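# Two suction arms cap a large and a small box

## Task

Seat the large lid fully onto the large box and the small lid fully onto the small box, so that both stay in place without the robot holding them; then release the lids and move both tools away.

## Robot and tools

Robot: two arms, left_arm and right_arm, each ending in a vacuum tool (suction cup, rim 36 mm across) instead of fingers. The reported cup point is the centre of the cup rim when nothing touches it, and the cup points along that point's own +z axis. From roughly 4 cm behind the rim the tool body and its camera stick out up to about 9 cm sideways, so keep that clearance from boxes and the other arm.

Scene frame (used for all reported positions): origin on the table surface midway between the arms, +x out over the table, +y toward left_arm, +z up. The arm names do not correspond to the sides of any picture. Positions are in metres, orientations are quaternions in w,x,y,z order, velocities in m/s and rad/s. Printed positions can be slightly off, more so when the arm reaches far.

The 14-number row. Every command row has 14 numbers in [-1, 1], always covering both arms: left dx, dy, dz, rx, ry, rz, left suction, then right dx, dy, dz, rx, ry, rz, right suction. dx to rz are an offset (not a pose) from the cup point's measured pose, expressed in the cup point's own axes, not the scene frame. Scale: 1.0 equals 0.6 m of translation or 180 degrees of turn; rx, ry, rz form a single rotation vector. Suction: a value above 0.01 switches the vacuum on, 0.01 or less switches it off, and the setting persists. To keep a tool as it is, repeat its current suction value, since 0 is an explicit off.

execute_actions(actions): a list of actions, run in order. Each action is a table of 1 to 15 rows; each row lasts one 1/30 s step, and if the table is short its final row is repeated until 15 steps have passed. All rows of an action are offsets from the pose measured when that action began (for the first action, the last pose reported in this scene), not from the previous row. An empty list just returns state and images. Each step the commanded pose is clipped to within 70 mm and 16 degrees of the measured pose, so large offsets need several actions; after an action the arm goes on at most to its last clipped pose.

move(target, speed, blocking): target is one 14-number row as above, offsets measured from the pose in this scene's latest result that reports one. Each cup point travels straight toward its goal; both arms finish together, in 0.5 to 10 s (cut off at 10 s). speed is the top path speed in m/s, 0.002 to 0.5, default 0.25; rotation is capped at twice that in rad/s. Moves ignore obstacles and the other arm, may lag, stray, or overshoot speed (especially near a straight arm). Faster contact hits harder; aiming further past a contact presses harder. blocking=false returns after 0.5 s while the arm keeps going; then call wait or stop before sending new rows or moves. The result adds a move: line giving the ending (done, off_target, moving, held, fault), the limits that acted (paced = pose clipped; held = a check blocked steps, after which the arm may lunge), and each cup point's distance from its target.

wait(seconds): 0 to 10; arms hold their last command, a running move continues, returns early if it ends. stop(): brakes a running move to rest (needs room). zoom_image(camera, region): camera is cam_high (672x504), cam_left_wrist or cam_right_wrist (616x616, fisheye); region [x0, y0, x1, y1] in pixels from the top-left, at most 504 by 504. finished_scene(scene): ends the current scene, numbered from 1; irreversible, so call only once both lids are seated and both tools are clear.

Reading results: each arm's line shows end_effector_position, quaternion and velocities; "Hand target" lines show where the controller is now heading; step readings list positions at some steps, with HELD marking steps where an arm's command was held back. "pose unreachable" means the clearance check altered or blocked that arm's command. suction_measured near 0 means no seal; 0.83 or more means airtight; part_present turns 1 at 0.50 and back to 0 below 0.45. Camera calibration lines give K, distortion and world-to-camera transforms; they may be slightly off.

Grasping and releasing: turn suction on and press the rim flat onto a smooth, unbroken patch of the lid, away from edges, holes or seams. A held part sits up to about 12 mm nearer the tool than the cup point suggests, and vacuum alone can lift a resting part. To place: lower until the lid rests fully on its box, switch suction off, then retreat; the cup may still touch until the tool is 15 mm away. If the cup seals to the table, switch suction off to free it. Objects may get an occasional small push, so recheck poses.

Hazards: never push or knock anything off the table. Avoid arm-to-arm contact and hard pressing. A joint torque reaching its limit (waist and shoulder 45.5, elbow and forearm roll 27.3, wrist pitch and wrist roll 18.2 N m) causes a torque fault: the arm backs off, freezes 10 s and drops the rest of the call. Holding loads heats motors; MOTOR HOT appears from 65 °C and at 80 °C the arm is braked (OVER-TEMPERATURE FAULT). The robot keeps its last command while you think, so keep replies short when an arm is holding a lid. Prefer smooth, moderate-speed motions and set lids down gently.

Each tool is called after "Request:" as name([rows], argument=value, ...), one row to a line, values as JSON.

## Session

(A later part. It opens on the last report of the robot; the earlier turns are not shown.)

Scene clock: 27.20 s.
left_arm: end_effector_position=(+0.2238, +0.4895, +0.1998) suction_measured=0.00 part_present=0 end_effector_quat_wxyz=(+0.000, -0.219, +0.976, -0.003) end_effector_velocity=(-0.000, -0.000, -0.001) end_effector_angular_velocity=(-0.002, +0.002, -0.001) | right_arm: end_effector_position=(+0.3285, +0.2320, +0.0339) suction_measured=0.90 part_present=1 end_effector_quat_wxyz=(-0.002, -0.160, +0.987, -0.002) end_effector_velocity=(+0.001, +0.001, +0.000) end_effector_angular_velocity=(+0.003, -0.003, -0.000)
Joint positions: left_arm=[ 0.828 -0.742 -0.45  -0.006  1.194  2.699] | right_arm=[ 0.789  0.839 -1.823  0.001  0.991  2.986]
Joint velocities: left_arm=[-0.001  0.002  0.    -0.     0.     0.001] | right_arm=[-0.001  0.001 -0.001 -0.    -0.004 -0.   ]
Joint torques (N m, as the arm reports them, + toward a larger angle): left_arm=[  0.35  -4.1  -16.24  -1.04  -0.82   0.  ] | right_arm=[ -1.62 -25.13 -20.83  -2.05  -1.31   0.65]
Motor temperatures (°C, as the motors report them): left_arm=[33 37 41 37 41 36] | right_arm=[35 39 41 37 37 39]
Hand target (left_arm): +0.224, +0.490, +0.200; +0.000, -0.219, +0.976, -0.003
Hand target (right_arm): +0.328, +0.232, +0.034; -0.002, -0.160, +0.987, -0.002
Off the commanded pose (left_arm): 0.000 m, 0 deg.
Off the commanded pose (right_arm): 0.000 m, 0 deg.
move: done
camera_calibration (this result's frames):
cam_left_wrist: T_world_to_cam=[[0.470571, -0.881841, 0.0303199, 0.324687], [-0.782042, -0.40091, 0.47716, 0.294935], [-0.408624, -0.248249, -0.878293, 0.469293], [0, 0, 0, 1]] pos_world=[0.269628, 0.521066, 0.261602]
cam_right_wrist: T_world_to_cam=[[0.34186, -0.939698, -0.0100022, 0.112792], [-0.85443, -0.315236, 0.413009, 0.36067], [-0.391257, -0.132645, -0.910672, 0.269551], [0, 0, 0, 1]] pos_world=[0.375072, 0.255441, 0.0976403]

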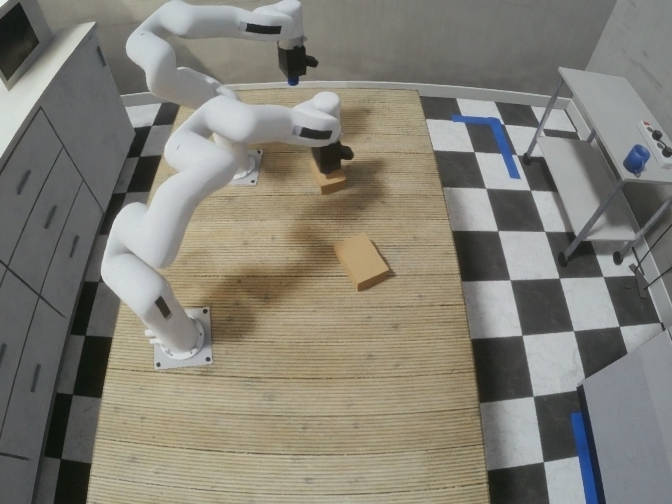

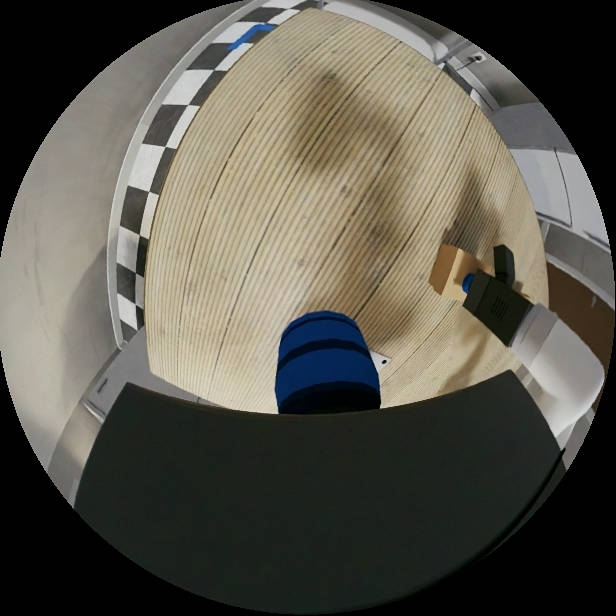

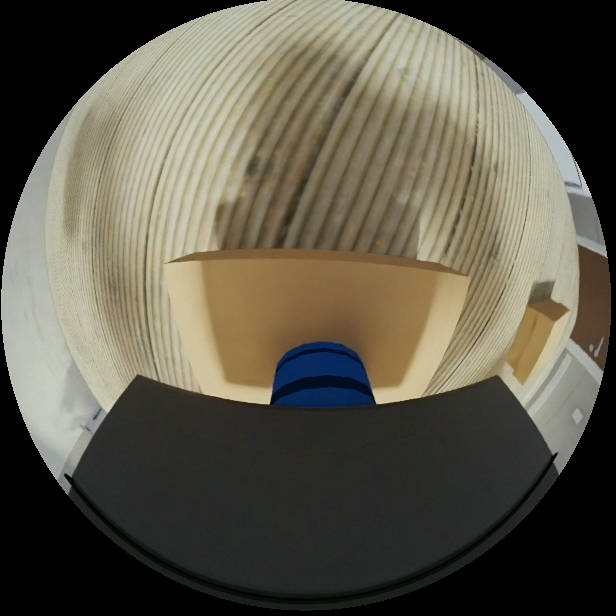

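Request:
execute_actions([
  [[0,0,0,0,0,0,0,0,0,0.001,0,0,0,1],[0,0,0,0,0,0,0,0,0,0.002,0,0,0,1],[0,0,0,0,0,0,0,0,0,0.0025,0,0,0,1],[0,0,0,0,0,0,0,0,0,0.0025,0,0,0,1],[0,0,0,0,0,0,0,0,0,0.0025,0,0,0,1],[0,0,0,0,0,0,0,0,0,0.0025,0,0,0,1],[0,0,0,0,0,0,0,0,0,0.0025,0,0,0,0]],
])

Request:
move(target=[0,0,0,0,0,0,0,0,0,-0.2,0,0,0,0], speed=0.15)

Request:
zoom_image(camera="cam_left_wrist", region=[400, 220, 540, 340])

Scene clock: 29.23 s.
left_arm: end_effector_position=(+0.2238, +0.4895, +0.1998) suction_measured=0.00 part_present=0 end_effector_quat_wxyz=(+0.000, -0.219, +0.976, -0.003) end_effector_velocity=(+0.000, +0.000, +0.000) end_effector_angular_velocity=(+0.002, -0.000, -0.001) | right_arm: end_effector_position=(+0.3295, +0.2334, +0.0352) suction_measured=0.00 part_present=0 end_effector_quat_wxyz=(-0.000, -0.160, +0.987, +0.000) end_effector_velocity=(-0.003, -0.004, -0.013) end_effector_angular_velocity=(-0.015, +0.009, +0.002)
Joint positions: left_arm=[ 0.828 -0.742 -0.45  -0.006  1.194  2.699] | right_arm=[ 0.789  0.839 -1.825  0.001  0.987  2.986]
Joint velocities: left_arm=[-0.001 -0.001 -0.001  0.001  0.     0.   ] | right_arm=[ 0.     0.016  0.009 -0.002 -0.007 -0.   ]
Joint torques (N m, as the arm reports them, + toward a larger angle): left_arm=[  0.27  -4.43 -16.42  -0.91  -0.78  -0.05] | right_arm=[ -1.52 -18.99 -14.45  -1.83  -0.75   0.61]
Motor temperatures (°C, as the motors report them): left_arm=[33 36 41 37 41 36] | right_arm=[35 39 41 37 37 39]
Hand target (left_arm): +0.224, +0.490, +0.200; +0.000, -0.219, +0.976, -0.003
Hand target (right_arm): +0.328, +0.232, +0.032; -0.002, -0.160, +0.987, -0.002
Off the commanded pose (left_arm): 0.000 m, 0 deg.
Off the commanded pose (right_arm): 0.003 m, 0 deg.
Step readings (end_effector_position):
0: left_arm (+0.2238, +0.4895, +0.1998) | right_arm (+0.3285, +0.2320, +0.0337)
1: left_arm (+0.2238, +0.4895, +0.1998) | right_arm (+0.3285, +0.2320, +0.0337)
2: left_arm (+0.2238, +0.4895, +0.1998) | right_arm (+0.3285, +0.2320, +0.0337)
4: left_arm (+0.2238, +0.4895, +0.1998) | right_arm (+0.3285, +0.2320, +0.0334)
8: left_arm (+0.2238, +0.4895, +0.1998) | right_arm (+0.3288, +0.2323, +0.0335)
15: end_effector_position above
camera_calibration (this result's frames):
cam_left_wrist: T_world_to_cam=[[0.470571, -0.881841, 0.0303199, 0.324687], [-0.782042, -0.40091, 0.47716, 0.294935], [-0.408624, -0.248249, -0.878293, 0.469293], [0, 0, 0, 1]] pos_world=[0.269628, 0.521066, 0.261602]
cam_right_wrist: T_world_to_cam=[[0.341877, -0.93965, -0.0133406, 0.113884], [-0.855848, -0.317187, 0.408555, 0.362533], [-0.38813, -0.128258, -0.912636, 0.269369], [0, 0, 0, 1]] pos_world=[0.375889, 0.256551, 0.0992407]

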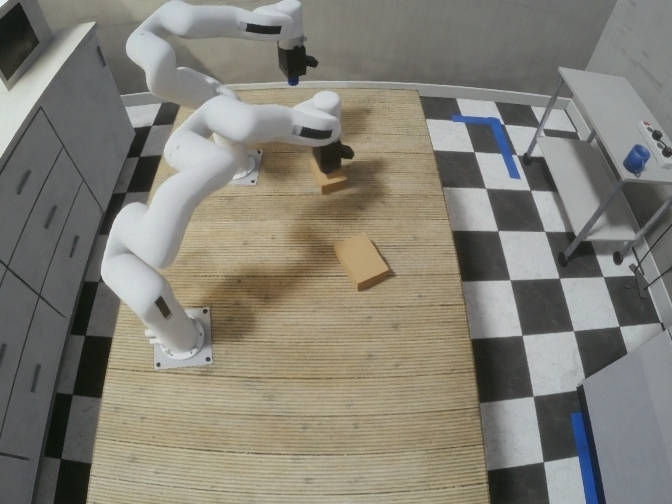

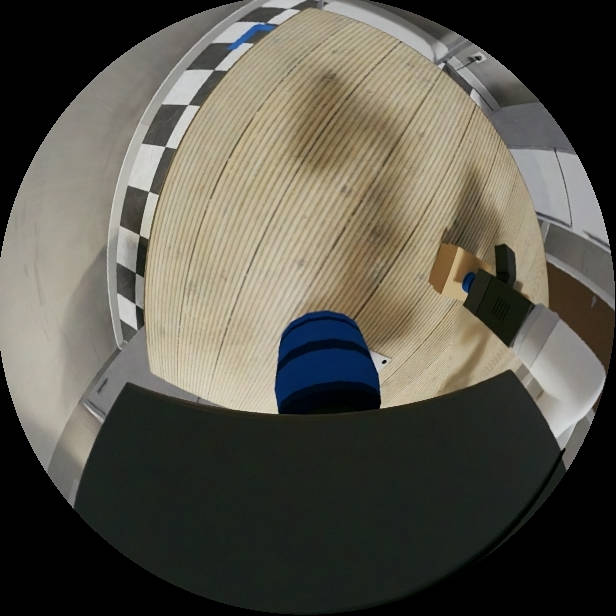

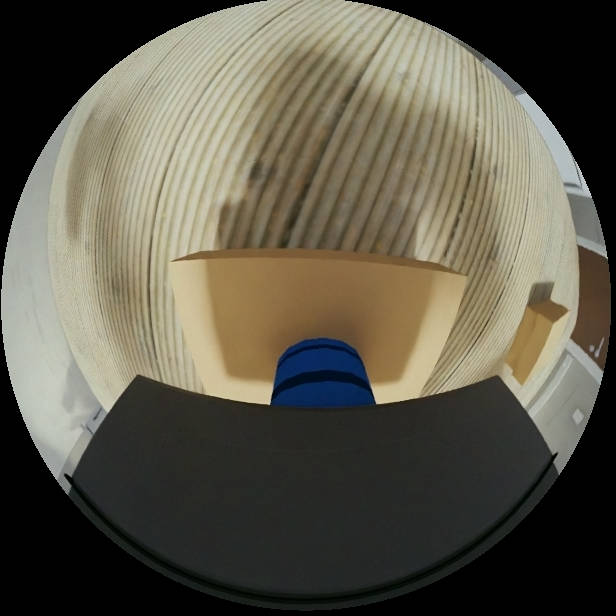

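Scene clock: 30.47 s.
left_arm: end_effector_position=(+0.2238, +0.4895, +0.1998) suction_measured=0.00 part_present=0 end_effector_quat_wxyz=(+0.000, -0.219, +0.976, -0.003) end_effector_velocity=(-0.000, -0.000, -0.001) end_effector_angular_velocity=(-0.002, +0.001, +0.001) | right_arm: end_effector_position=(+0.3291, +0.2328, +0.1541) suction_measured=0.00 part_present=0 end_effector_quat_wxyz=(-0.001, -0.160, +0.987, -0.000) end_effector_velocity=(+0.001, +0.001, +0.007) end_effector_angular_velocity=(+0.006, -0.002, -0.001)
Joint positions: left_arm=[ 0.828 -0.742 -0.45  -0.006  1.194  2.699] | right_arm=[ 0.789  0.711 -1.958  0.001  1.249  2.986]
Joint velocities: left_arm=[ 0.     0.002  0.001 -0.    -0.001 -0.001] | right_arm=[-0.001 -0.002 -0.014  0.002  0.01  -0.001]
Joint torques (N m, as the arm reports them, + toward a larger angle): left_arm=[  0.79  -4.15 -16.62  -0.99  -0.82  -0.07] | right_arm=[ -1.52 -24.32 -21.77  -1.91  -1.33   0.58]
Motor temperatures (°C, as the motors report them): left_arm=[33 36 41 37 41 36] | right_arm=[35 39 41 37 37 39]
Hand target (left_arm): +0.224, +0.490, +0.200; +0.000, -0.219, +0.976, -0.003
Hand target (right_arm): +0.329, +0.233, +0.155; -0.000, -0.160, +0.987, +0.000
Off the commanded pose (left_arm): 0.000 m, 0 deg.
Off the commanded pose (right_arm): 0.001 m, 0 deg.
move: done
camera_calibration (this result's frames):
cam_left_wrist: T_world_to_cam=[[0.470571, -0.881841, 0.0303199, 0.324687], [-0.782042, -0.40091, 0.47716, 0.294935], [-0.408624, -0.248249, -0.878293, 0.469294], [0, 0, 0, 1]] pos_world=[0.269628, 0.521066, 0.261602]
cam_right_wrist: T_world_to_cam=[[0.341909, -0.93965, -0.0124719, 0.114892], [-0.855446, -0.316708, 0.409765, 0.313018], [-0.388986, -0.129433, -0.912106, 0.378042], [0, 0, 0, 1]] pos_world=[0.37554, 0.256025, 0.217983]

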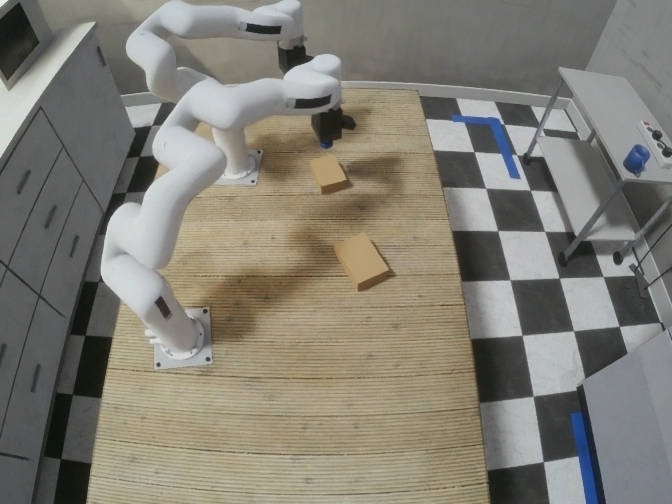

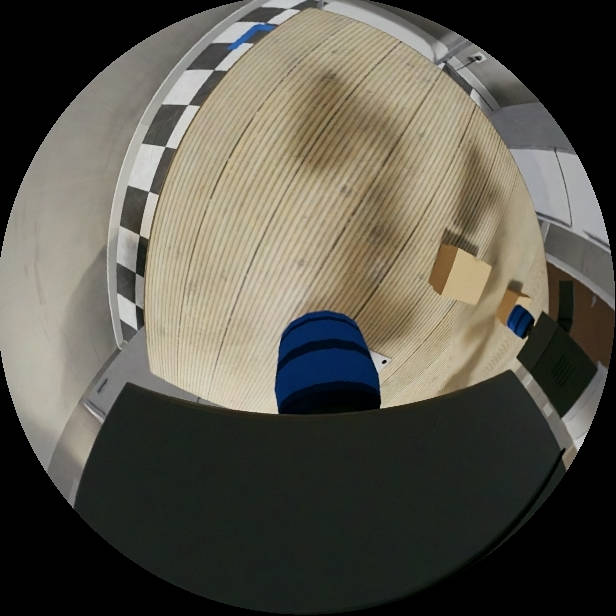

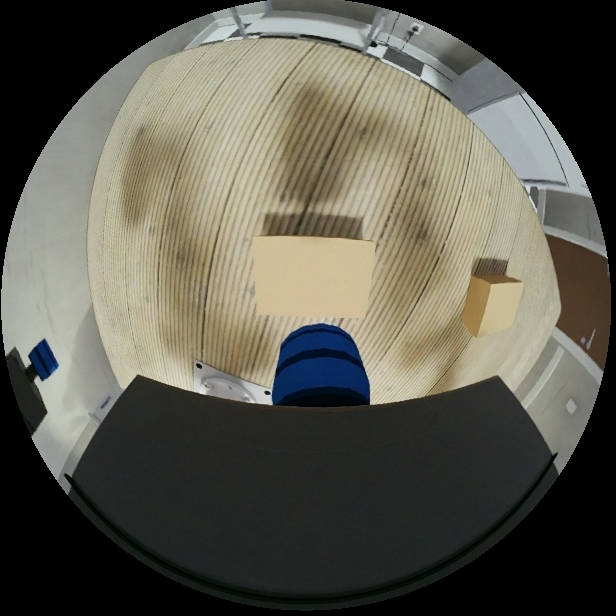

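Region (400, 220, 540, 340) of cam_left_wrist's 616x616 image, scaled by 3.600, with more detail than that image has; it fills the top 432 rows of this view, and the rest is white.

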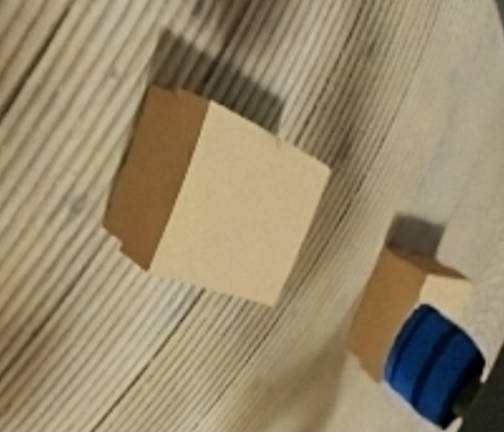

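Request:
finished_scene(scene=2)

The scene is finished: the task was done.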